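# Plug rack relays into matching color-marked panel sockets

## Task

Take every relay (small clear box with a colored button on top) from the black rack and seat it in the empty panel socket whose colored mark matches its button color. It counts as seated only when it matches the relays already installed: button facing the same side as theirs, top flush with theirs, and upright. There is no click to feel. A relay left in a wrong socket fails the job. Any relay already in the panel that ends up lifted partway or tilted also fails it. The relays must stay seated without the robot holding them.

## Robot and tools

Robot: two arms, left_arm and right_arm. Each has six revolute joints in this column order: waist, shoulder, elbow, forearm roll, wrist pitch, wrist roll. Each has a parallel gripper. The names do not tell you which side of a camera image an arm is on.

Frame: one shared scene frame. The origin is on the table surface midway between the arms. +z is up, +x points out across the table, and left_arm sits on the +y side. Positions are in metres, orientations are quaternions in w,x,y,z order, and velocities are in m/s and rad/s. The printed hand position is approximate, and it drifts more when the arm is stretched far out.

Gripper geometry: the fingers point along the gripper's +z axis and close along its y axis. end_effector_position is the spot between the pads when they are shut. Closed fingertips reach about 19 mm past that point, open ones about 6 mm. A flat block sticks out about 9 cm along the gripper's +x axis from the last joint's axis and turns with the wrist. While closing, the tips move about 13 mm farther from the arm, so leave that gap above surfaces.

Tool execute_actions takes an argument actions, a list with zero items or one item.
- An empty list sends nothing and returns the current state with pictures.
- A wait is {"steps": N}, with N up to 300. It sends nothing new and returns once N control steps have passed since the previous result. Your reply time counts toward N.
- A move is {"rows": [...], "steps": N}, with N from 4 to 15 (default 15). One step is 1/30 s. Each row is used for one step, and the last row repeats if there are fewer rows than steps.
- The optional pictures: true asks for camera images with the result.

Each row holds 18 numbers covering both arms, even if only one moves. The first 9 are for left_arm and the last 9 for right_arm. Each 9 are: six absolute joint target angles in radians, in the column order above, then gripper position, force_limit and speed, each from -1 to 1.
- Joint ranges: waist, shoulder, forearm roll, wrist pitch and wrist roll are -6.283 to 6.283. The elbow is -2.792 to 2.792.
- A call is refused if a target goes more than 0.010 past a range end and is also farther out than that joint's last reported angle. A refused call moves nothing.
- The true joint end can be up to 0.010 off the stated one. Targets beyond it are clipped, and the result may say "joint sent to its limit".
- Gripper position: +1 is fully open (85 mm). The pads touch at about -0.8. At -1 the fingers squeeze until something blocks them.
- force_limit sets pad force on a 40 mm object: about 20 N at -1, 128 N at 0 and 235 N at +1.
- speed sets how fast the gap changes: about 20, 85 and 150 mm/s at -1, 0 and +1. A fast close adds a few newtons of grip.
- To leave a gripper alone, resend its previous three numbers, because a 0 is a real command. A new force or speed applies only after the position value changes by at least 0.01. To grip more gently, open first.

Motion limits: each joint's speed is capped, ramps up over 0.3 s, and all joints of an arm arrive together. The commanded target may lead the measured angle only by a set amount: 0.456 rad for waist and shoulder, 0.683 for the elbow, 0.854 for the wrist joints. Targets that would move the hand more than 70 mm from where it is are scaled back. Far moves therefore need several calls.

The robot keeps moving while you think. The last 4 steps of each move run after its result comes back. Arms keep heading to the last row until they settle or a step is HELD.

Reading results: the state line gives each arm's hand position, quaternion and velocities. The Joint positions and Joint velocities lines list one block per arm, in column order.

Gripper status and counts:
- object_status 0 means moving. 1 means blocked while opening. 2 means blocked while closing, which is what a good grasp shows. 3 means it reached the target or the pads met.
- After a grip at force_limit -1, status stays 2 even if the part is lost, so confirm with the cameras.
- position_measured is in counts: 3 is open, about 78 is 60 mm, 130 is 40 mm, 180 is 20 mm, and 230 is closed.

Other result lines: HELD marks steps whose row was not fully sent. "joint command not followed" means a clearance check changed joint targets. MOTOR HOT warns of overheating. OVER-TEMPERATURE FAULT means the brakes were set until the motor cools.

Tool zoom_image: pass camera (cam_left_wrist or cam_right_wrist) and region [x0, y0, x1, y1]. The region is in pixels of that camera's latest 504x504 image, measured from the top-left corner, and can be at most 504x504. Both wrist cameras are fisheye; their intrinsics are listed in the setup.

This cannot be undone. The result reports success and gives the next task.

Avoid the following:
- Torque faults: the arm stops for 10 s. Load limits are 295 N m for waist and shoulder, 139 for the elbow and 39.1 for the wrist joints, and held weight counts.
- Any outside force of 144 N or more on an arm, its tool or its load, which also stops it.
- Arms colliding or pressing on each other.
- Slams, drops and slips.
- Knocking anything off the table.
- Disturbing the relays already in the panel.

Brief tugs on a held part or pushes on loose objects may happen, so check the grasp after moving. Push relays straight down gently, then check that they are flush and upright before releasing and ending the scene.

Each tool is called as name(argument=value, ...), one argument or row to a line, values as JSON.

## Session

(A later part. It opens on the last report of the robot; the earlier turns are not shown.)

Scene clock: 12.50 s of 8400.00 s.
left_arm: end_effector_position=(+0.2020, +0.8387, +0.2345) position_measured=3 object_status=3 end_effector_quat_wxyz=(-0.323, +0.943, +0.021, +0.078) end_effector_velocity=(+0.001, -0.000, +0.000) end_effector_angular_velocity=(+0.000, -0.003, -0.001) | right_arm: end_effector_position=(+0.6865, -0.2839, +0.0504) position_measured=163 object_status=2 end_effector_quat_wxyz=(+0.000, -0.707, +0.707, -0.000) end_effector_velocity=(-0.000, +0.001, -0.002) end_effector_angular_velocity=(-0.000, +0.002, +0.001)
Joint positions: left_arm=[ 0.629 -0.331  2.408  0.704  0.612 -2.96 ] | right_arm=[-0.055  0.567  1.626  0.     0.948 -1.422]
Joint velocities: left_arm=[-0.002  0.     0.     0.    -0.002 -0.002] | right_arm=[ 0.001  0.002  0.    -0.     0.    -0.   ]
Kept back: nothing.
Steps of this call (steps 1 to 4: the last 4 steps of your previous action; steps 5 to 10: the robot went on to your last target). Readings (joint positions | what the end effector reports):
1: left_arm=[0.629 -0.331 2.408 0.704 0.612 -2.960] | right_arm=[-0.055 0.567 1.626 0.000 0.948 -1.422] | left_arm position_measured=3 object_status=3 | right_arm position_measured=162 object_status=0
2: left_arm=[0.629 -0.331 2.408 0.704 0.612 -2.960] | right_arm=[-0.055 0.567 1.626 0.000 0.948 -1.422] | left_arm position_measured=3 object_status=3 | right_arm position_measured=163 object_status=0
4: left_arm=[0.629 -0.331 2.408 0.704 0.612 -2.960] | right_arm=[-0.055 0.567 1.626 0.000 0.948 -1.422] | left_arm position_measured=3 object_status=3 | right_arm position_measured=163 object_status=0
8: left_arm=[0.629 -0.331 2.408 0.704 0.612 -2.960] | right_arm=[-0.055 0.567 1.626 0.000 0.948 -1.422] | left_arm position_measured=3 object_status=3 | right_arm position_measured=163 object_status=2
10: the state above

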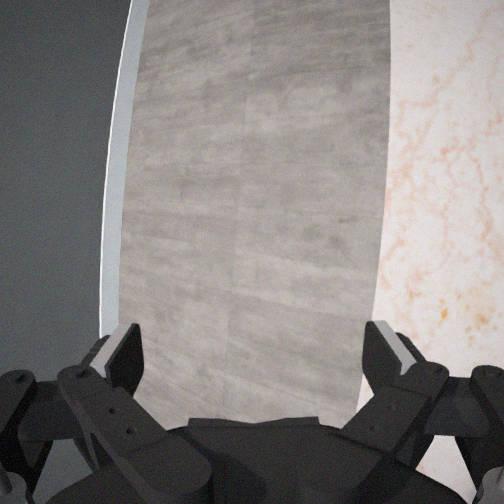

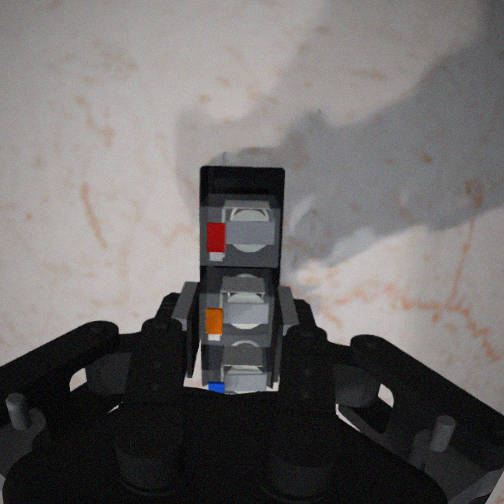

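execute_actions(
  actions=[
    {"rows":[[0.629,-0.331,2.408,0.704,0.612,-2.96,1,0,0,-0.0549,0.551,1.616,0,0.9746,-1.4217,-1,-0.8,-0.3]],"steps":12},
  ],
)

execute_actions(
  actions=[
    {"steps":5},
  ],
  pictures=true,
)

Scene clock: 12.87 s of 8400.00 s.
left_arm: end_effector_position=(+0.2020, +0.8387, +0.2345) position_measured=3 object_status=3 end_effector_quat_wxyz=(-0.323, +0.943, +0.021, +0.078) end_effector_velocity=(-0.000, +0.000, -0.000) end_effector_angular_velocity=(-0.000, -0.000, +0.001) | right_arm: end_effector_position=(+0.6864, -0.2838, +0.0680) position_measured=163 object_status=2 end_effector_quat_wxyz=(+0.000, -0.707, +0.707, -0.000) end_effector_velocity=(-0.000, +0.000, -0.000) end_effector_angular_velocity=(+0.000, +0.001, +0.000)
Joint positions: left_arm=[ 0.629 -0.331  2.408  0.704  0.612 -2.96 ] | right_arm=[-0.055  0.551  1.616  0.     0.974 -1.422]
Joint velocities: left_arm=[ 0.     0.     0.    -0.    -0.    -0.001] | right_arm=[ 0.     0.    -0.     0.     0.001 -0.   ]
Steps of this call (steps 1 to 3: the robot went on to your last target; steps 4 to 11: the first 8 steps of this action). Readings (joint positions | what the end effector reports):
4: left_arm=[0.629 -0.331 2.408 0.704 0.612 -2.960] | right_arm=[-0.055 0.567 1.626 0.000 0.948 -1.422] | left_arm position_measured=3 object_status=3 | right_arm position_measured=163 object_status=2
5: left_arm=[0.629 -0.331 2.408 0.704 0.612 -2.960] | right_arm=[-0.055 0.564 1.625 0.000 0.954 -1.422] | left_arm position_measured=3 object_status=3 | right_arm position_measured=163 object_status=2
7: left_arm=[0.629 -0.331 2.408 0.704 0.612 -2.960] | right_arm=[-0.055 0.551 1.615 0.000 0.973 -1.422] | left_arm position_measured=3 object_status=3 | right_arm position_measured=163 object_status=2
11: the state above

Scene clock: 13.03 s of 8400.00 s.
left_arm: end_effector_position=(+0.2020, +0.8387, +0.2345) position_measured=3 object_status=3 end_effector_quat_wxyz=(-0.323, +0.943, +0.021, +0.078) end_effector_velocity=(+0.001, -0.000, +0.001) end_effector_angular_velocity=(+0.001, -0.002, -0.001) | right_arm: end_effector_position=(+0.6863, -0.2839, +0.0678) position_measured=163 object_status=2 end_effector_quat_wxyz=(+0.000, -0.707, +0.707, -0.000) end_effector_velocity=(-0.000, -0.000, -0.001) end_effector_angular_velocity=(-0.000, +0.001, -0.000)
Joint positions: left_arm=[ 0.629 -0.331  2.408  0.704  0.612 -2.96 ] | right_arm=[-0.055  0.551  1.616  0.     0.975 -1.422]
Joint velocities: left_arm=[-0.001 -0.001 -0.     0.    -0.001 -0.001] | right_arm=[-0.     0.001  0.     0.     0.     0.   ]
Kept back: nothing.
Steps of this call (steps 1 to 4: the last 4 steps of your previous action; step 5: the robot went on to your last target). Readings (joint positions | what the end effector reports):
1: left_arm=[0.629 -0.331 2.408 0.704 0.612 -2.960] | right_arm=[-0.055 0.551 1.616 0.000 0.974 -1.422] | left_arm position_measured=3 object_status=3 | right_arm position_measured=163 object_status=2
2: left_arm=[0.629 -0.331 2.408 0.704 0.612 -2.960] | right_arm=[-0.055 0.551 1.616 0.000 0.974 -1.422] | left_arm position_measured=3 object_status=3 | right_arm position_measured=163 object_status=2
4: left_arm=[0.629 -0.331 2.408 0.704 0.612 -2.960] | right_arm=[-0.055 0.551 1.616 0.000 0.975 -1.422] | left_arm position_measured=3 object_status=3 | right_arm position_measured=163 object_status=2
5: the state above

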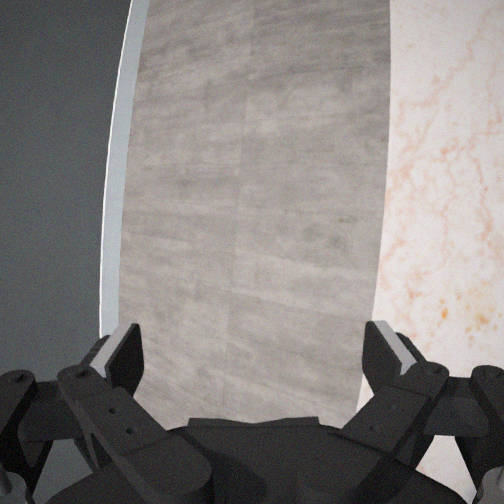

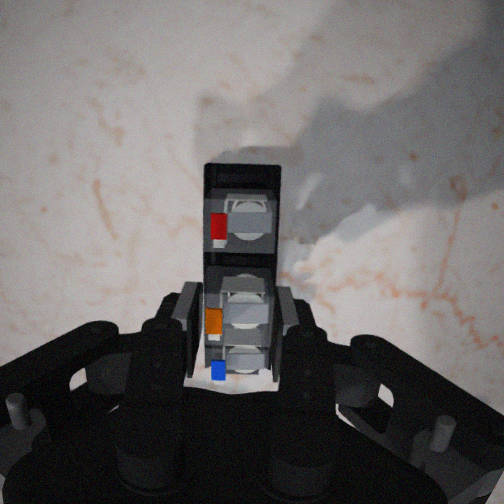

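execute_actions(
  actions=[
    {"rows":[[0.629,-0.331,2.408,0.704,0.612,-2.96,1,0,0,-0.0549,0.469,1.5385,0,1.134,-1.0,-1,-0.8,-0.3]],"steps":10},
  ],
)

execute_actions(
  actions=[
    {"rows":[[0.629,-0.331,2.408,0.704,0.612,-2.96,1,0,0,0.237,0.6025,1.3233,0,1.2158,2.0118,-1,-0.8,-0.3]],"steps":15},
  ],
)

execute_actions(
  actions=[
    {"steps":25},
  ],
  pictures=true,
)

Scene clock: 13.70 s of 8400.00 s.
left_arm: end_effector_position=(+0.2020, +0.8387, +0.2345) position_measured=3 object_status=3 end_effector_quat_wxyz=(-0.323, +0.943, +0.021, +0.078) end_effector_velocity=(+0.000, +0.001, +0.001) end_effector_angular_velocity=(+0.001, -0.001, +0.001) | right_arm: end_effector_position=(+0.6879, -0.2837, +0.1093) position_measured=163 object_status=2 end_effector_quat_wxyz=(-0.000, -0.642, +0.766, +0.000) end_effector_velocity=(+0.009, +0.001, +0.484) end_effector_angular_velocity=(+0.001, -0.017, -1.962)
Joint positions: left_arm=[ 0.629 -0.331  2.408  0.704  0.612 -2.96 ] | right_arm=[-0.055  0.518  1.584 -0.     1.041 -1.246]
Joint velocities: left_arm=[ 0.001  0.    -0.001  0.    -0.001 -0.   ] | right_arm=[-0.    -0.389 -0.367 -0.     0.739  1.962]
Steps of this call (steps 1 to 14: the robot went on to your last target; steps 15 to 20: the first 6 steps of this action). Readings (joint positions | what the end effector reports):
15: left_arm=[0.629 -0.331 2.408 0.704 0.612 -2.960] | right_arm=[-0.055 0.551 1.616 -0.000 0.975 -1.422] | left_arm position_measured=3 object_status=3 | right_arm position_measured=163 object_status=2
16: left_arm=[0.629 -0.331 2.408 0.704 0.612 -2.960] | right_arm=[-0.055 0.550 1.615 -0.000 0.977 -1.415] | left_arm position_measured=3 object_status=3 | right_arm position_measured=163 object_status=2
18: left_arm=[0.629 -0.331 2.408 0.704 0.612 -2.960] | right_arm=[-0.055 0.540 1.605 -0.000 0.998 -1.359] | left_arm position_measured=3 object_status=3 | right_arm position_measured=163 object_status=2
20: the state above

Scene clock: 14.20 s of 8400.00 s.
left_arm: end_effector_position=(+0.2020, +0.8387, +0.2345) position_measured=3 object_status=3 end_effector_quat_wxyz=(-0.323, +0.943, +0.021, +0.078) end_effector_velocity=(+0.000, -0.000, +0.000) end_effector_angular_velocity=(-0.000, +0.000, -0.000) | right_arm: end_effector_position=(+0.7001, -0.1570, +0.1728) position_measured=163 object_status=2 end_effector_quat_wxyz=(+0.001, -0.359, +0.933, -0.000) end_effector_velocity=(+0.003, +0.408, -0.007) end_effector_angular_velocity=(+0.002, +0.004, -1.859)
Joint positions: left_arm=[ 0.629 -0.331  2.408  0.704  0.612 -2.96 ] | right_arm=[ 0.094  0.537  1.426 -0.     1.178 -0.437]
Joint velocities: left_arm=[-0.     0.    -0.     0.     0.001 -0.   ] | right_arm=[ 0.466  0.215 -0.334  0.     0.123  2.326]
Steps of this call (steps 1 to 4: the last 4 steps of your previous action; steps 5 to 15: the first 11 steps of this action). Readings (joint positions | what the end effector reports):
5: left_arm=[0.629 -0.331 2.408 0.704 0.612 -2.960] | right_arm=[-0.055 0.471 1.540 -0.000 1.130 -1.010] | left_arm position_measured=3 object_status=3 | right_arm position_measured=163 object_status=2
6: left_arm=[0.629 -0.331 2.408 0.704 0.612 -2.960] | right_arm=[-0.053 0.470 1.536 -0.000 1.135 -0.987] | left_arm position_measured=3 object_status=3 | right_arm position_measured=163 object_status=2
8: left_arm=[0.629 -0.331 2.408 0.704 0.612 -2.960] | right_arm=[-0.031 0.479 1.516 -0.000 1.145 -0.903] | left_arm position_measured=3 object_status=3 | right_arm position_measured=163 object_status=2
12: left_arm=[0.629 -0.331 2.408 0.704 0.612 -2.960] | right_arm=[0.044 0.514 1.461 -0.000 1.165 -0.655] | left_arm position_measured=3 object_status=3 | right_arm position_measured=163 object_status=2
15: the state above

Scene clock: 15.03 s of 8400.00 s.
left_arm: end_effector_position=(+0.2020, +0.8387, +0.2345) position_measured=3 object_status=3 end_effector_quat_wxyz=(-0.323, +0.943, +0.021, +0.078) end_effector_velocity=(-0.001, +0.000, -0.000) end_effector_angular_velocity=(-0.000, +0.002, +0.002) | right_arm: end_effector_position=(+0.6901, -0.0301, +0.1699) position_measured=163 object_status=2 end_effector_quat_wxyz=(-0.000, +0.707, +0.708, -0.000) end_effector_velocity=(-0.000, +0.000, +0.001) end_effector_angular_velocity=(-0.000, -0.001, -0.069)
Joint positions: left_arm=[ 0.629 -0.331  2.408  0.704  0.612 -2.96 ] | right_arm=[0.237 0.602 1.323 0.    1.216 2.01 ]
Joint velocities: left_arm=[ 0.002 -0.     0.     0.     0.001  0.001] | right_arm=[ 0.    -0.001 -0.    -0.001  0.     0.07 ]
Kept back: nothing.
Steps of this call (steps 1 to 4: the last 4 steps of your previous action; steps 5 to 25: the robot went on to your last target). Readings (joint positions | what the end effector reports):
1: left_arm=[0.629 -0.331 2.408 0.704 0.612 -2.960] | right_arm=[0.110 0.544 1.415 -0.000 1.182 -0.355] | left_arm position_measured=3 object_status=3 | right_arm position_measured=163 object_status=2
2: left_arm=[0.629 -0.331 2.408 0.704 0.612 -2.960] | right_arm=[0.124 0.551 1.404 -0.000 1.186 -0.268] | left_arm position_measured=3 object_status=3 | right_arm position_measured=163 object_status=2
4: left_arm=[0.629 -0.331 2.408 0.704 0.612 -2.960] | right_arm=[0.152 0.563 1.384 -0.000 1.193 -0.076] | left_arm position_measured=3 object_status=3 | right_arm position_measured=163 object_status=2
8: left_arm=[0.629 -0.331 2.408 0.704 0.612 -2.960] | right_arm=[0.198 0.585 1.351 0.000 1.206 0.402] | left_arm position_measured=3 object_status=3 | right_arm position_measured=163 object_status=2
25: the state above

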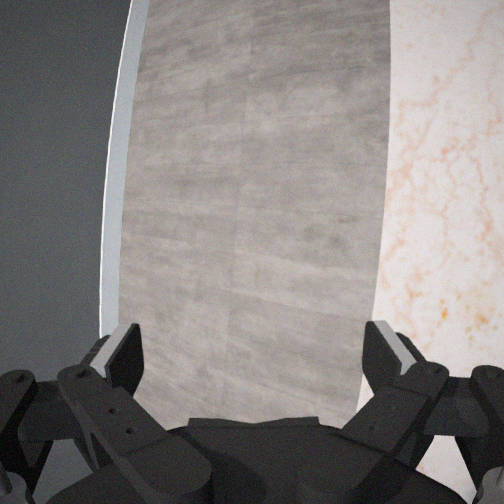

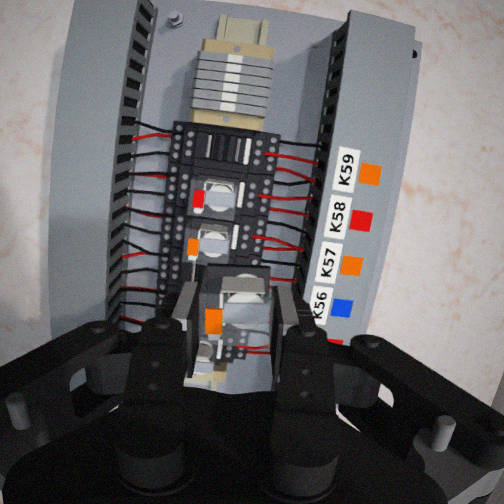

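zoom_image(
  camera="cam_right_wrist",
  region=[130,100,330,300],
)

Region (130, 100, 330, 300) of cam_right_wrist's 504x504 image, scaled by 2.520, with more detail than that image has.

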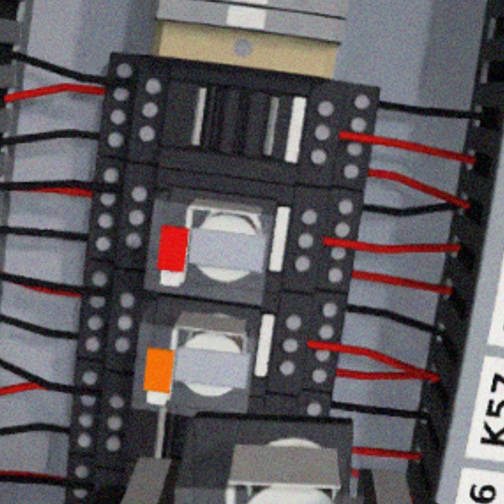

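execute_actions(
  actions=[
    {"rows":[[0.629,-0.331,2.408,0.704,0.612,-2.96,1,0,0,0.2848,0.6386,1.3199,0,1.1831,2.1346,-1,-0.8,-0.3]],"steps":15},
  ],
)

execute_actions(
  actions=[
    {"steps":6},
  ],
  pictures=true,
)

Scene clock: 16.17 s of 8400.00 s.
left_arm: end_effector_position=(+0.2020, +0.8387, +0.2345) position_measured=3 object_status=3 end_effector_quat_wxyz=(-0.323, +0.943, +0.021, +0.078) end_effector_velocity=(-0.000, +0.000, +0.000) end_effector_angular_velocity=(+0.000, +0.000, +0.000) | right_arm: end_effector_position=(+0.6802, +0.0121, +0.1396) position_measured=163 object_status=2 end_effector_quat_wxyz=(-0.000, +0.733, +0.680, -0.000) end_effector_velocity=(+0.000, +0.000, -0.001) end_effector_angular_velocity=(-0.001, +0.000, -0.000)
Joint positions: left_arm=[ 0.629 -0.331  2.408  0.704  0.612 -2.96 ] | right_arm=[0.285 0.639 1.32  0.    1.183 2.135]
Joint velocities: left_arm=[ 0.001 -0.    -0.     0.     0.     0.   ] | right_arm=[ 0.     0.001  0.    -0.    -0.001  0.001]
Steps of this call (steps 1 to 23: the robot went on to your last target; steps 24 to 34: the first 11 steps of this action). Readings (joint positions | what the end effector reports):
24: left_arm=[0.629 -0.331 2.408 0.704 0.612 -2.960] | right_arm=[0.237 0.603 1.323 0.000 1.216 2.012] | left_arm position_measured=3 object_status=3 | right_arm position_measured=163 object_status=2
25: left_arm=[0.629 -0.331 2.408 0.704 0.612 -2.960] | right_arm=[0.240 0.604 1.323 0.000 1.215 2.019] | left_arm position_measured=3 object_status=3 | right_arm position_measured=163 object_status=2
27: left_arm=[0.629 -0.331 2.408 0.704 0.612 -2.960] | right_arm=[0.261 0.620 1.321 0.000 1.200 2.074] | left_arm position_measured=3 object_status=3 | right_arm position_measured=163 object_status=2
31: left_arm=[0.629 -0.331 2.408 0.704 0.612 -2.960] | right_arm=[0.285 0.639 1.320 0.000 1.183 2.134] | left_arm position_measured=3 object_status=3 | right_arm position_measured=163 object_status=2
34: the state above

Scene clock: 16.37 s of 8400.00 s.
left_arm: end_effector_position=(+0.2020, +0.8387, +0.2345) position_measured=3 object_status=3 end_effector_quat_wxyz=(-0.323, +0.943, +0.021, +0.078) end_effector_velocity=(+0.000, +0.000, +0.000) end_effector_angular_velocity=(-0.000, -0.001, +0.001) | right_arm: end_effector_position=(+0.6801, +0.0120, +0.1396) position_measured=163 object_status=2 end_effector_quat_wxyz=(-0.000, +0.733, +0.680, -0.000) end_effector_velocity=(-0.000, +0.000, -0.000) end_effector_angular_velocity=(-0.001, +0.000, +0.000)
Joint positions: left_arm=[ 0.629 -0.331  2.408  0.704  0.612 -2.96 ] | right_arm=[0.285 0.639 1.32  0.    1.183 2.135]
Joint velocities: left_arm=[-0.     0.    -0.001 -0.     0.    -0.001] | right_arm=[ 0.     0.     0.001 -0.001 -0.     0.   ]
Kept back: nothing.
Steps of this call (steps 1 to 4: the last 4 steps of your previous action; steps 5 to 6: the robot went on to your last target). Readings (joint positions | what the end effector reports):
1: left_arm=[0.629 -0.331 2.408 0.704 0.612 -2.960] | right_arm=[0.285 0.639 1.320 0.000 1.183 2.135] | left_arm position_measured=3 object_status=3 | right_arm position_measured=163 object_status=2
2: left_arm=[0.629 -0.331 2.408 0.704 0.612 -2.960] | right_arm=[0.285 0.639 1.320 0.000 1.183 2.135] | left_arm position_measured=3 object_status=3 | right_arm position_measured=163 object_status=2
4: left_arm=[0.629 -0.331 2.408 0.704 0.612 -2.960] | right_arm=[0.285 0.639 1.320 0.000 1.183 2.135] | left_arm position_measured=3 object_status=3 | right_arm position_measured=163 object_status=2
6: the state above

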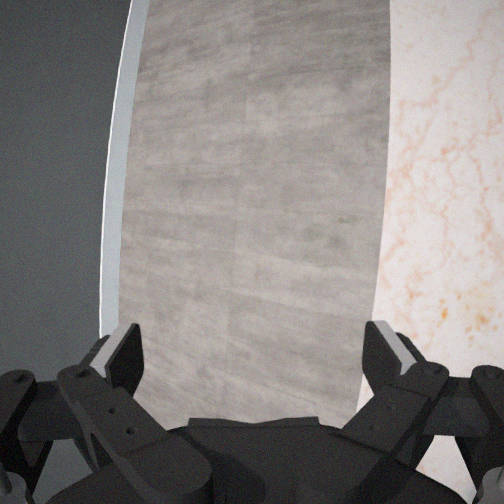

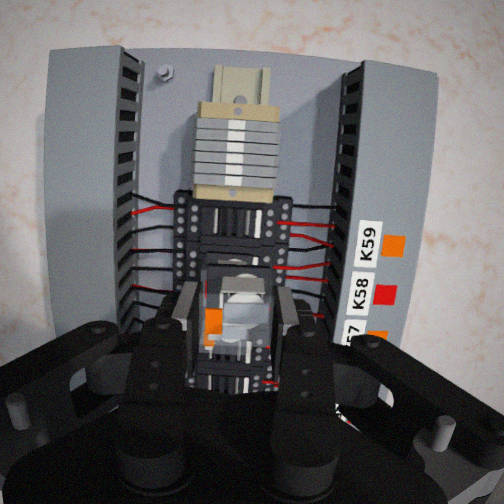

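zoom_image(
  camera="cam_right_wrist",
  region=[150,170,330,350],
)

Region (150, 170, 330, 350) of cam_right_wrist's 504x504 image, scaled by 2.800, with more detail than that image has.

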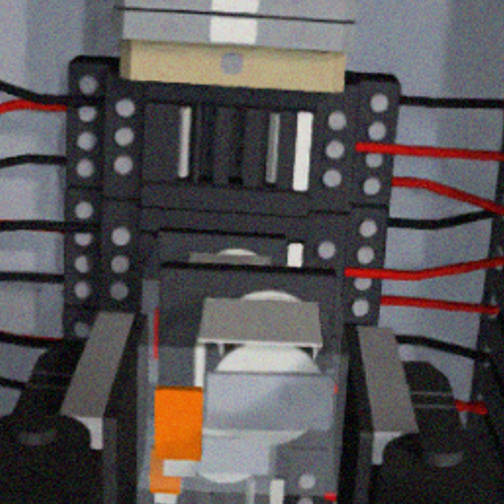

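execute_actions(
  actions=[
    {"rows":[[0.629,-0.331,2.408,0.704,0.612,-2.96,1,0,0,0.3028,0.6522,1.3257,0,1.1637,2.1776,-1,-0.8,-0.3]],"steps":12},
  ],
)

execute_actions(
  actions=[
    {"steps":6},
  ],
  pictures=true,
)

zoom_image(
  camera="cam_right_wrist",
  region=[140,200,340,400],
)

Scene clock: 17.70 s of 8400.00 s.
left_arm: end_effector_position=(+0.2020, +0.8387, +0.2345) position_measured=3 object_status=3 end_effector_quat_wxyz=(-0.323, +0.943, +0.021, +0.078) end_effector_velocity=(+0.001, -0.000, -0.000) end_effector_angular_velocity=(+0.000, -0.001, -0.002) | right_arm: end_effector_position=(+0.6740, +0.0271, +0.1247) position_measured=163 object_status=2 end_effector_quat_wxyz=(-0.000, +0.742, +0.671, -0.000) end_effector_velocity=(+0.001, -0.000, +0.002) end_effector_angular_velocity=(+0.001, -0.003, -0.001)
Joint positions: left_arm=[ 0.629 -0.331  2.408  0.704  0.612 -2.96 ] | right_arm=[0.303 0.652 1.326 0.    1.164 2.178]
Joint velocities: left_arm=[-0.001  0.     0.001  0.    -0.002  0.   ] | right_arm=[-0.001 -0.001 -0.002 -0.     0.     0.001]
Steps of this call (steps 1 to 15: the robot went on to your last target; steps 16 to 32: nothing new was sent; steps 33 to 40: the first 8 steps of this action). Readings (joint positions | what the end effector reports):
33: left_arm=[0.629 -0.331 2.408 0.704 0.612 -2.960] | right_arm=[0.285 0.639 1.320 0.000 1.183 2.135] | left_arm position_measured=3 object_status=3 | right_arm position_measured=163 object_status=2
34: left_arm=[0.629 -0.331 2.408 0.704 0.612 -2.960] | right_arm=[0.288 0.640 1.321 0.000 1.180 2.142] | left_arm position_measured=3 object_status=3 | right_arm position_measured=163 object_status=2
36: left_arm=[0.629 -0.331 2.408 0.704 0.612 -2.960] | right_arm=[0.302 0.651 1.326 0.000 1.165 2.174] | left_arm position_measured=3 object_status=3 | right_arm position_measured=163 object_status=2
40: the state above

Scene clock: 17.90 s of 8400.00 s.
left_arm: end_effector_position=(+0.2020, +0.8387, +0.2345) position_measured=3 object_status=3 end_effector_quat_wxyz=(-0.323, +0.943, +0.021, +0.078) end_effector_velocity=(-0.000, +0.000, +0.000) end_effector_angular_velocity=(+0.000, -0.000, +0.001) | right_arm: end_effector_position=(+0.6741, +0.0270, +0.1247) position_measured=163 object_status=2 end_effector_quat_wxyz=(-0.000, +0.742, +0.671, -0.000) end_effector_velocity=(+0.000, -0.000, +0.001) end_effector_angular_velocity=(+0.001, -0.001, -0.001)
Joint positions: left_arm=[ 0.629 -0.331  2.408  0.704  0.612 -2.96 ] | right_arm=[0.303 0.652 1.326 0.    1.164 2.178]
Joint velocities: left_arm=[ 0.001 -0.    -0.    -0.    -0.     0.   ] | right_arm=[-0.    -0.001  0.     0.    -0.     0.   ]
Kept back: nothing.
Steps of this call (steps 1 to 4: the last 4 steps of your previous action; steps 5 to 6: the robot went on to your last target). Readings (joint positions | what the end effector reports):
1: left_arm=[0.629 -0.331 2.408 0.704 0.612 -2.960] | right_arm=[0.303 0.652 1.326 0.000 1.164 2.178] | left_arm position_measured=3 object_status=3 | right_arm position_measured=163 object_status=2
2: left_arm=[0.629 -0.331 2.408 0.704 0.612 -2.960] | right_arm=[0.303 0.652 1.326 0.000 1.164 2.178] | left_arm position_measured=3 object_status=3 | right_arm position_measured=163 object_status=2
4: left_arm=[0.629 -0.331 2.408 0.704 0.612 -2.960] | right_arm=[0.303 0.652 1.326 0.000 1.164 2.178] | left_arm position_measured=3 object_status=3 | right_arm position_measured=163 object_status=2
6: the state above

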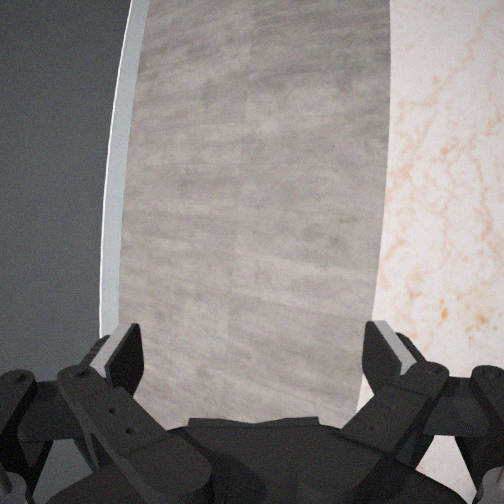

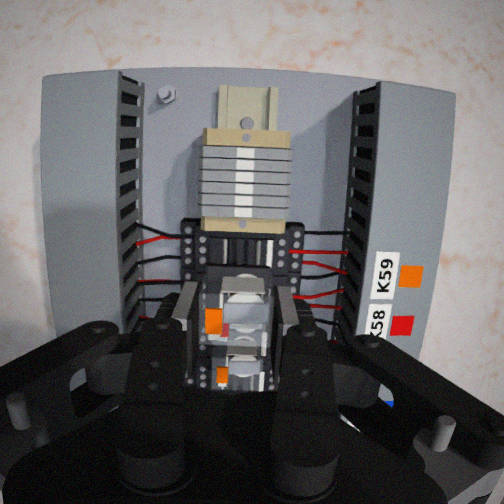

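Region (140, 200, 340, 400) of cam_right_wrist's 504x504 image, scaled by 2.520, with more detail than that image has.

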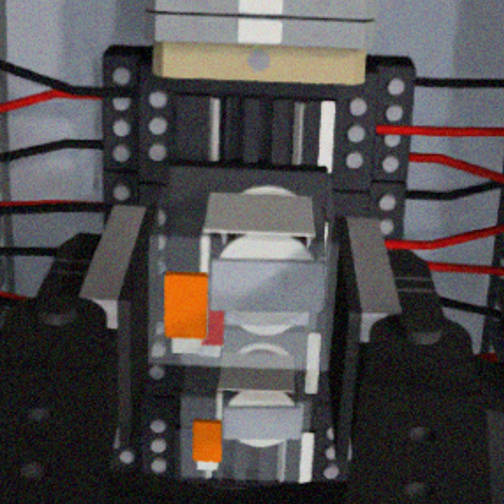

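execute_actions(
  actions=[
    {"rows":[[0.629,-0.331,2.408,0.704,0.612,-2.96,1,0,0,0.3028,0.6609,1.3359,0,1.1448,2.1776,-1,-0.8,-0.3]],"steps":10},
  ],
)

execute_actions(
  actions=[
    {"steps":6},
  ],
  pictures=true,
)

zoom_image(
  camera="cam_right_wrist",
  region=[140,200,340,400],
)

Scene clock: 18.90 s of 8400.00 s.
left_arm: end_effector_position=(+0.2020, +0.8387, +0.2345) position_measured=3 object_status=3 end_effector_quat_wxyz=(-0.323, +0.943, +0.021, +0.078) end_effector_velocity=(+0.000, -0.000, -0.000) end_effector_angular_velocity=(-0.000, -0.000, -0.001) | right_arm: end_effector_position=(+0.6742, +0.0270, +0.1117) position_measured=163 object_status=2 end_effector_quat_wxyz=(+0.000, +0.742, +0.671, -0.000) end_effector_velocity=(+0.000, -0.000, -0.001) end_effector_angular_velocity=(-0.000, +0.001, -0.001)
Joint positions: left_arm=[ 0.629 -0.331  2.408  0.704  0.612 -2.96 ] | right_arm=[ 0.303  0.661  1.336 -0.     1.145  2.178]
Joint velocities: left_arm=[-0.001  0.     0.     0.    -0.001 -0.   ] | right_arm=[-0.001  0.001 -0.     0.    -0.     0.   ]
Steps of this call (steps 1 to 15: the robot went on to your last target; steps 16 to 24: nothing new was sent; steps 25 to 30: the first 6 steps of this action). Readings (joint positions | what the end effector reports):
25: left_arm=[0.629 -0.331 2.408 0.704 0.612 -2.960] | right_arm=[0.303 0.652 1.326 0.000 1.163 2.178] | left_arm position_measured=3 object_status=3 | right_arm position_measured=163 object_status=2
26: left_arm=[0.629 -0.331 2.408 0.704 0.612 -2.960] | right_arm=[0.303 0.655 1.329 0.000 1.156 2.178] | left_arm position_measured=3 object_status=3 | right_arm position_measured=163 object_status=2
28: left_arm=[0.629 -0.331 2.408 0.704 0.612 -2.960] | right_arm=[0.303 0.661 1.337 -0.000 1.145 2.178] | left_arm position_measured=3 object_status=3 | right_arm position_measured=163 object_status=2
30: the state above

Scene clock: 19.10 s of 8400.00 s.
left_arm: end_effector_position=(+0.2020, +0.8387, +0.2345) position_measured=3 object_status=3 end_effector_quat_wxyz=(-0.323, +0.943, +0.021, +0.078) end_effector_velocity=(-0.001, +0.000, +0.000) end_effector_angular_velocity=(-0.000, +0.001, +0.001) | right_arm: end_effector_position=(+0.6742, +0.0270, +0.1117) position_measured=163 object_status=2 end_effector_quat_wxyz=(-0.000, +0.742, +0.671, -0.000) end_effector_velocity=(+0.000, -0.000, +0.000) end_effector_angular_velocity=(-0.000, -0.001, +0.000)
Joint positions: left_arm=[ 0.629 -0.331  2.408  0.704  0.612 -2.96 ] | right_arm=[ 0.303  0.661  1.336 -0.     1.145  2.178]
Joint velocities: left_arm=[ 0.001 -0.    -0.     0.     0.001 -0.   ] | right_arm=[-0. -0. -0. -0. -0. -0.]
Kept back: nothing.
Steps of this call (steps 1 to 4: the last 4 steps of your previous action; steps 5 to 6: the robot went on to your last target). Readings (joint positions | what the end effector reports):
1: left_arm=[0.629 -0.331 2.408 0.704 0.612 -2.960] | right_arm=[0.303 0.661 1.336 -0.000 1.145 2.178] | left_arm position_measured=3 object_status=3 | right_arm position_measured=163 object_status=2
2: left_arm=[0.629 -0.331 2.408 0.704 0.612 -2.960] | right_arm=[0.303 0.661 1.336 -0.000 1.145 2.178] | left_arm position_measured=3 object_status=3 | right_arm position_measured=163 object_status=2
4: left_arm=[0.629 -0.331 2.408 0.704 0.612 -2.960] | right_arm=[0.303 0.661 1.336 -0.000 1.145 2.178] | left_arm position_measured=3 object_status=3 | right_arm position_measured=163 object_status=2
6: the state above

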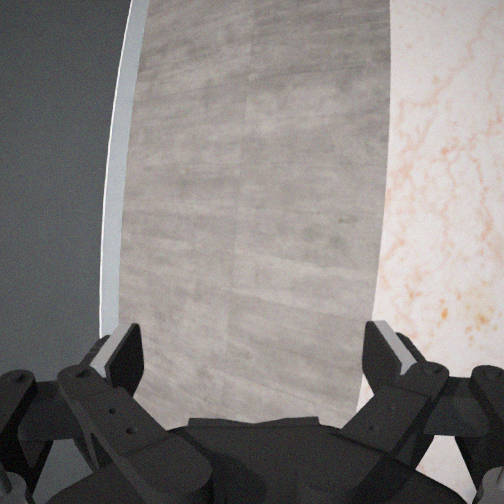

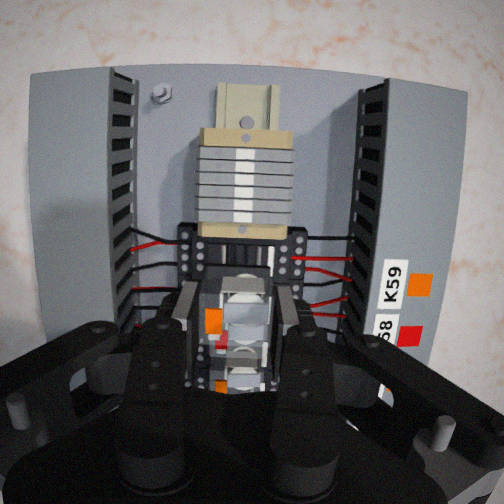

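Region (140, 200, 340, 400) of cam_right_wrist's 504x504 image, scaled by 2.520, with more detail than that image has.

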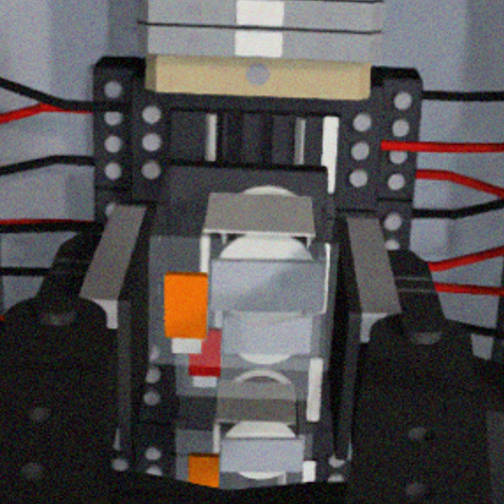

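execute_actions(
  actions=[
    {"rows":[[0.629,-0.331,2.408,0.704,0.612,-2.96,1,0,0,0.3028,0.6455,1.318,0,1.1781,2.1776,-1,-0.8,-0.3],[0.629,-0.331,2.408,0.704,0.612,-2.96,1,0,0,0.3028,0.6455,1.318,0,1.1781,2.1776,-1,-0.8,-0.3],[0.629,-0.331,2.408,0.704,0.612,-2.96,1,0,0,0.3028,0.6455,1.318,0,1.1781,2.1776,-1,-0.8,-0.3],[0.629,-0.331,2.408,0.704,0.612,-2.96,1,0,0,0.3028,0.6455,1.318,0,1.1781,2.1776,-1,-0.8,-0.3],[0.629,-0.331,2.408,0.704,0.612,-2.96,1,0,0,0.3028,0.6455,1.318,0,1.1781,0.6068,-1,-0.8,-0.3]],"steps":15},
  ],
)

execute_actions(
  actions=[
    {"steps":20},
  ],
  pictures=true,
)

Scene clock: 19.93 s of 8400.00 s.
left_arm: end_effector_position=(+0.2020, +0.8387, +0.2345) position_measured=3 object_status=3 end_effector_quat_wxyz=(-0.323, +0.943, +0.021, +0.078) end_effector_velocity=(-0.001, +0.000, -0.000) end_effector_angular_velocity=(-0.000, -0.000, +0.001) | right_arm: end_effector_position=(+0.6739, +0.0270, +0.1349) position_measured=163 object_status=2 end_effector_quat_wxyz=(+0.000, +0.650, +0.760, +0.000) end_effector_velocity=(+0.001, -0.000, -0.001) end_effector_angular_velocity=(-0.001, +0.000, +2.527)
Joint positions: left_arm=[ 0.629 -0.331  2.408  0.704  0.612 -2.96 ] | right_arm=[0.303 0.645 1.318 0.    1.178 1.922]
Joint velocities: left_arm=[ 0.002  0.     0.001  0.    -0.001  0.   ] | right_arm=[-0.001  0.002 -0.002 -0.     0.001 -2.528]
Steps of this call (steps 1 to 14: the robot went on to your last target; steps 15 to 25: the first 11 steps of this action). Readings (joint positions | what the end effector reports):
15: left_arm=[0.629 -0.331 2.408 0.704 0.612 -2.960] | right_arm=[0.303 0.661 1.336 0.000 1.145 2.178] | left_arm position_measured=3 object_status=3 | right_arm position_measured=163 object_status=2
16: left_arm=[0.629 -0.331 2.408 0.704 0.612 -2.960] | right_arm=[0.303 0.658 1.333 -0.000 1.151 2.178] | left_arm position_measured=3 object_status=3 | right_arm position_measured=163 object_status=2
18: left_arm=[0.629 -0.331 2.408 0.704 0.612 -2.960] | right_arm=[0.303 0.645 1.318 0.000 1.176 2.178] | left_arm position_measured=3 object_status=3 | right_arm position_measured=163 object_status=2
22: left_arm=[0.629 -0.331 2.408 0.704 0.612 -2.960] | right_arm=[0.303 0.645 1.318 0.000 1.178 2.115] | left_arm position_measured=3 object_status=3 | right_arm position_measured=163 object_status=2
25: the state above

Scene clock: 20.60 s of 8400.00 s.
left_arm: end_effector_position=(+0.2020, +0.8387, +0.2345) position_measured=3 object_status=3 end_effector_quat_wxyz=(-0.323, +0.943, +0.021, +0.078) end_effector_velocity=(-0.000, -0.000, -0.000) end_effector_angular_velocity=(-0.000, +0.000, +0.000) | right_arm: end_effector_position=(+0.6740, +0.0269, +0.1347) position_measured=163 object_status=2 end_effector_quat_wxyz=(+0.000, +0.050, +0.999, -0.000) end_effector_velocity=(+0.000, -0.001, +0.000) end_effector_angular_velocity=(-0.000, -0.000, +0.001)
Joint positions: left_arm=[ 0.629 -0.331  2.408  0.704  0.612 -2.96 ] | right_arm=[ 0.303  0.645  1.318 -0.     1.178  0.607]
Joint velocities: left_arm=[-0.     0.     0.     0.     0.    -0.001] | right_arm=[-0.001 -0.     0.    -0.    -0.    -0.001]
Kept back: nothing.
Steps of this call (steps 1 to 4: the last 4 steps of your previous action; steps 5 to 20: the robot went on to your last target). Readings (joint positions | what the end effector reports):
1: left_arm=[0.629 -0.331 2.408 0.704 0.612 -2.960] | right_arm=[0.303 0.645 1.318 0.000 1.178 1.829] | left_arm position_measured=3 object_status=3 | right_arm position_measured=163 object_status=2
2: left_arm=[0.629 -0.331 2.408 0.704 0.612 -2.960] | right_arm=[0.303 0.645 1.318 0.000 1.178 1.721] | left_arm position_measured=3 object_status=3 | right_arm position_measured=163 object_status=2
4: left_arm=[0.629 -0.331 2.408 0.704 0.612 -2.960] | right_arm=[0.303 0.645 1.318 0.000 1.178 1.470] | left_arm position_measured=3 object_status=3 | right_arm position_measured=163 object_status=2
8: left_arm=[0.629 -0.331 2.408 0.704 0.612 -2.960] | right_arm=[0.303 0.645 1.318 -0.000 1.178 0.979] | left_arm position_measured=3 object_status=3 | right_arm position_measured=163 object_status=2
20: the state above

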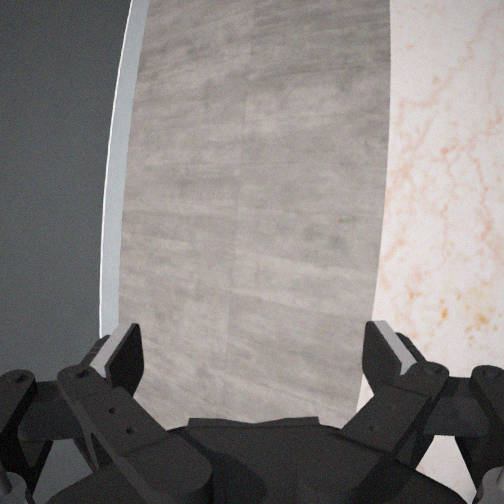

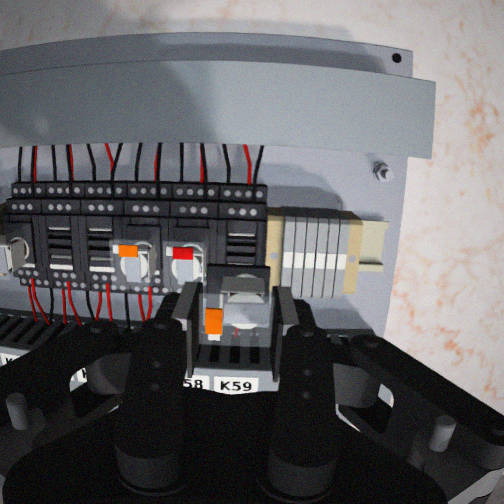

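zoom_image(
  camera="cam_right_wrist",
  region=[100,160,300,360],
)

Region (100, 160, 300, 360) of cam_right_wrist's 504x504 image, scaled by 2.520, with more detail than that image has.

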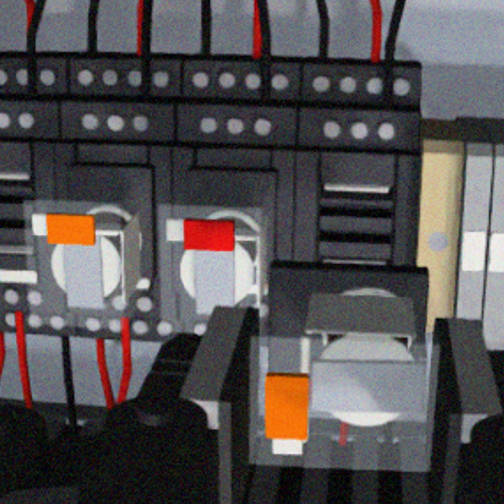

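execute_actions(
  actions=[
    {"rows":[[0.629,-0.331,2.408,0.704,0.612,-2.96,1,0,0,0.3024,0.6478,1.314,0,1.1798,2.1772,-1,-0.8,-0.3]],"steps":15},
  ],
)

execute_actions(
  actions=[
    {"steps":12},
  ],
)

execute_actions(
  actions=[
    {"rows":[[0.629,-0.331,2.408,0.704,0.612,-2.96,1,0,0,0.3024,0.6713,1.3411,0,1.1292,2.1772,-1,-0.8,-0.3]],"steps":12},
  ],
)

execute_actions(
  actions=[
    {"steps":6},
  ],
  pictures=true,
)

zoom_image(
  camera="cam_right_wrist",
  region=[140,200,340,400],
)

Scene clock: 21.47 s of 8400.00 s.
left_arm: end_effector_position=(+0.2020, +0.8387, +0.2345) position_measured=3 object_status=3 end_effector_quat_wxyz=(-0.323, +0.943, +0.021, +0.078) end_effector_velocity=(-0.000, +0.001, +0.000) end_effector_angular_velocity=(+0.000, -0.000, +0.002) | right_arm: end_effector_position=(+0.6750, +0.0272, +0.1347) position_measured=163 object_status=2 end_effector_quat_wxyz=(-0.000, +0.393, +0.919, -0.000) end_effector_velocity=(+0.003, +0.001, -0.001) end_effector_angular_velocity=(-0.001, +0.001, -3.815)
Joint positions: left_arm=[ 0.629 -0.331  2.408  0.704  0.612 -2.96 ] | right_arm=[ 0.303  0.647  1.315 -0.     1.179  1.315]
Joint velocities: left_arm=[ 0.002  0.    -0.001  0.     0.    -0.   ] | right_arm=[-0.001  0.006 -0.009 -0.     0.004  3.814]
Steps of this call (steps 1 to 15: the robot went on to your last target; steps 16 to 26: the first 11 steps of this action). Readings (joint positions | what the end effector reports):
16: left_arm=[0.629 -0.331 2.408 0.704 0.612 -2.960] | right_arm=[0.303 0.646 1.318 -0.000 1.178 0.607] | left_arm position_measured=3 object_status=3 | right_arm position_measured=163 object_status=2
17: left_arm=[0.629 -0.331 2.408 0.704 0.612 -2.960] | right_arm=[0.303 0.646 1.318 -0.000 1.178 0.614] | left_arm position_measured=3 object_status=3 | right_arm position_measured=163 object_status=2
19: left_arm=[0.629 -0.331 2.408 0.704 0.612 -2.960] | right_arm=[0.303 0.646 1.318 -0.000 1.178 0.670] | left_arm position_measured=3 object_status=3 | right_arm position_measured=163 object_status=2
23: left_arm=[0.629 -0.331 2.408 0.704 0.612 -2.960] | right_arm=[0.303 0.646 1.316 -0.000 1.179 0.956] | left_arm position_measured=3 object_status=3 | right_arm position_measured=163 object_status=2
26: the state above

Scene clock: 21.87 s of 8400.00 s.
left_arm: end_effector_position=(+0.2020, +0.8387, +0.2345) position_measured=3 object_status=3 end_effector_quat_wxyz=(-0.323, +0.943, +0.021, +0.078) end_effector_velocity=(+0.002, -0.000, +0.000) end_effector_angular_velocity=(+0.001, -0.002, -0.003) | right_arm: end_effector_position=(+0.6755, +0.0274, +0.1347) position_measured=163 object_status=2 end_effector_quat_wxyz=(+0.000, +0.741, +0.671, -0.000) end_effector_velocity=(-0.000, +0.000, +0.001) end_effector_angular_velocity=(+0.001, -0.001, -0.014)
Joint positions: left_arm=[ 0.629 -0.331  2.408  0.704  0.612 -2.96 ] | right_arm=[ 0.302  0.648  1.314 -0.     1.18   2.176]
Joint velocities: left_arm=[-0.002  0.    -0.    -0.    -0.002 -0.   ] | right_arm=[ 0.    -0.001  0.     0.     0.     0.014]
Kept back: nothing.
Steps of this call (steps 1 to 4: the last 4 steps of your previous action; steps 5 to 12: the robot went on to your last target). Readings (joint positions | what the end effector reports):
1: left_arm=[0.629 -0.331 2.408 0.704 0.612 -2.960] | right_arm=[0.303 0.647 1.315 -0.000 1.179 1.443] | left_arm position_measured=3 object_status=3 | right_arm position_measured=163 object_status=2
2: left_arm=[0.629 -0.331 2.408 0.704 0.612 -2.960] | right_arm=[0.302 0.647 1.315 -0.000 1.179 1.572] | left_arm position_measured=3 object_status=3 | right_arm position_measured=163 object_status=2
4: left_arm=[0.629 -0.331 2.408 0.704 0.612 -2.960] | right_arm=[0.302 0.648 1.314 -0.000 1.180 1.805] | left_arm position_measured=3 object_status=3 | right_arm position_measured=163 object_status=2
8: left_arm=[0.629 -0.331 2.408 0.704 0.612 -2.960] | right_arm=[0.302 0.648 1.314 -0.000 1.180 2.103] | left_arm position_measured=3 object_status=3 | right_arm position_measured=163 object_status=2
12: the state above

Scene clock: 22.13 s of 8400.00 s.
left_arm: end_effector_position=(+0.2020, +0.8387, +0.2345) position_measured=3 object_status=3 end_effector_quat_wxyz=(-0.323, +0.943, +0.021, +0.078) end_effector_velocity=(+0.000, -0.000, +0.000) end_effector_angular_velocity=(+0.000, -0.001, +0.001) | right_arm: end_effector_position=(+0.6756, +0.0274, +0.0995) position_measured=163 object_status=2 end_effector_quat_wxyz=(-0.000, +0.742, +0.671, -0.000) end_effector_velocity=(+0.001, +0.001, +0.003) end_effector_angular_velocity=(+0.003, -0.005, -0.000)
Joint positions: left_arm=[ 0.629 -0.331  2.408  0.704  0.612 -2.96 ] | right_arm=[ 0.302  0.672  1.341 -0.     1.129  2.177]
Joint velocities: left_arm=[-0.    -0.    -0.     0.     0.    -0.001] | right_arm=[ 0.    -0.004 -0.    -0.    -0.002  0.   ]
Steps of this call (steps 1 to 8: the first 8 steps of this action). Readings (joint positions | what the end effector reports):
1: left_arm=[0.629 -0.331 2.408 0.704 0.612 -2.960] | right_arm=[0.302 0.648 1.314 -0.000 1.180 2.177] | left_arm position_measured=3 object_status=3 | right_arm position_measured=163 object_status=2
2: left_arm=[0.629 -0.331 2.408 0.704 0.612 -2.960] | right_arm=[0.302 0.651 1.317 -0.000 1.173 2.177] | left_arm position_measured=3 object_status=3 | right_arm position_measured=163 object_status=2
4: left_arm=[0.629 -0.331 2.408 0.704 0.612 -2.960] | right_arm=[0.302 0.669 1.339 -0.000 1.136 2.177] | left_arm position_measured=3 object_status=3 | right_arm position_measured=163 object_status=2
8: the state above

Scene clock: 22.33 s of 8400.00 s.
left_arm: end_effector_position=(+0.2020, +0.8387, +0.2345) position_measured=3 object_status=3 end_effector_quat_wxyz=(-0.323, +0.943, +0.021, +0.078) end_effector_velocity=(-0.000, +0.000, -0.000) end_effector_angular_velocity=(-0.000, +0.000, +0.000) | right_arm: end_effector_position=(+0.6755, +0.0273, +0.0997) position_measured=163 object_status=2 end_effector_quat_wxyz=(-0.000, +0.742, +0.671, -0.000) end_effector_velocity=(+0.000, -0.000, +0.000) end_effector_angular_velocity=(+0.000, -0.000, -0.001)
Joint positions: left_arm=[ 0.629 -0.331  2.408  0.704  0.612 -2.96 ] | right_arm=[ 0.302  0.671  1.341 -0.     1.129  2.177]
Joint velocities: left_arm=[ 0.  0. -0. -0.  0. -0.] | right_arm=[-0.001 -0.001  0.     0.    -0.     0.   ]
Kept back: nothing.
Steps of this call (steps 1 to 4: the last 4 steps of your previous action; steps 5 to 6: the robot went on to your last target). Readings (joint positions | what the end effector reports):
1: left_arm=[0.629 -0.331 2.408 0.704 0.612 -2.960] | right_arm=[0.302 0.672 1.341 -0.000 1.129 2.177] | left_arm position_measured=3 object_status=3 | right_arm position_measured=163 object_status=2
2: left_arm=[0.629 -0.331 2.408 0.704 0.612 -2.960] | right_arm=[0.302 0.672 1.341 -0.000 1.129 2.177] | left_arm position_measured=3 object_status=3 | right_arm position_measured=163 object_status=2
4: left_arm=[0.629 -0.331 2.408 0.704 0.612 -2.960] | right_arm=[0.302 0.672 1.341 -0.000 1.129 2.177] | left_arm position_measured=3 object_status=3 | right_arm position_measured=163 object_status=2
6: the state above

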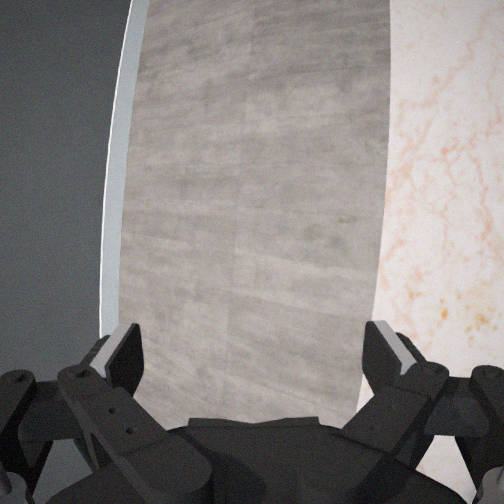

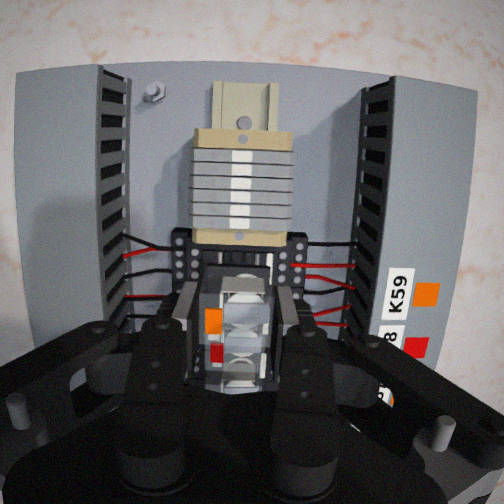

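Region (140, 200, 340, 400) of cam_right_wrist's 504x504 image, scaled by 2.520, with more detail than that image has.

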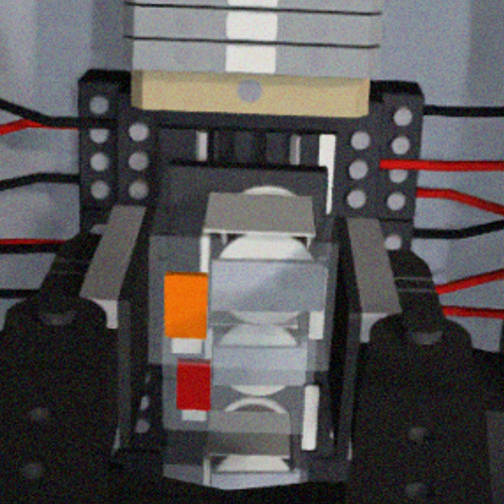

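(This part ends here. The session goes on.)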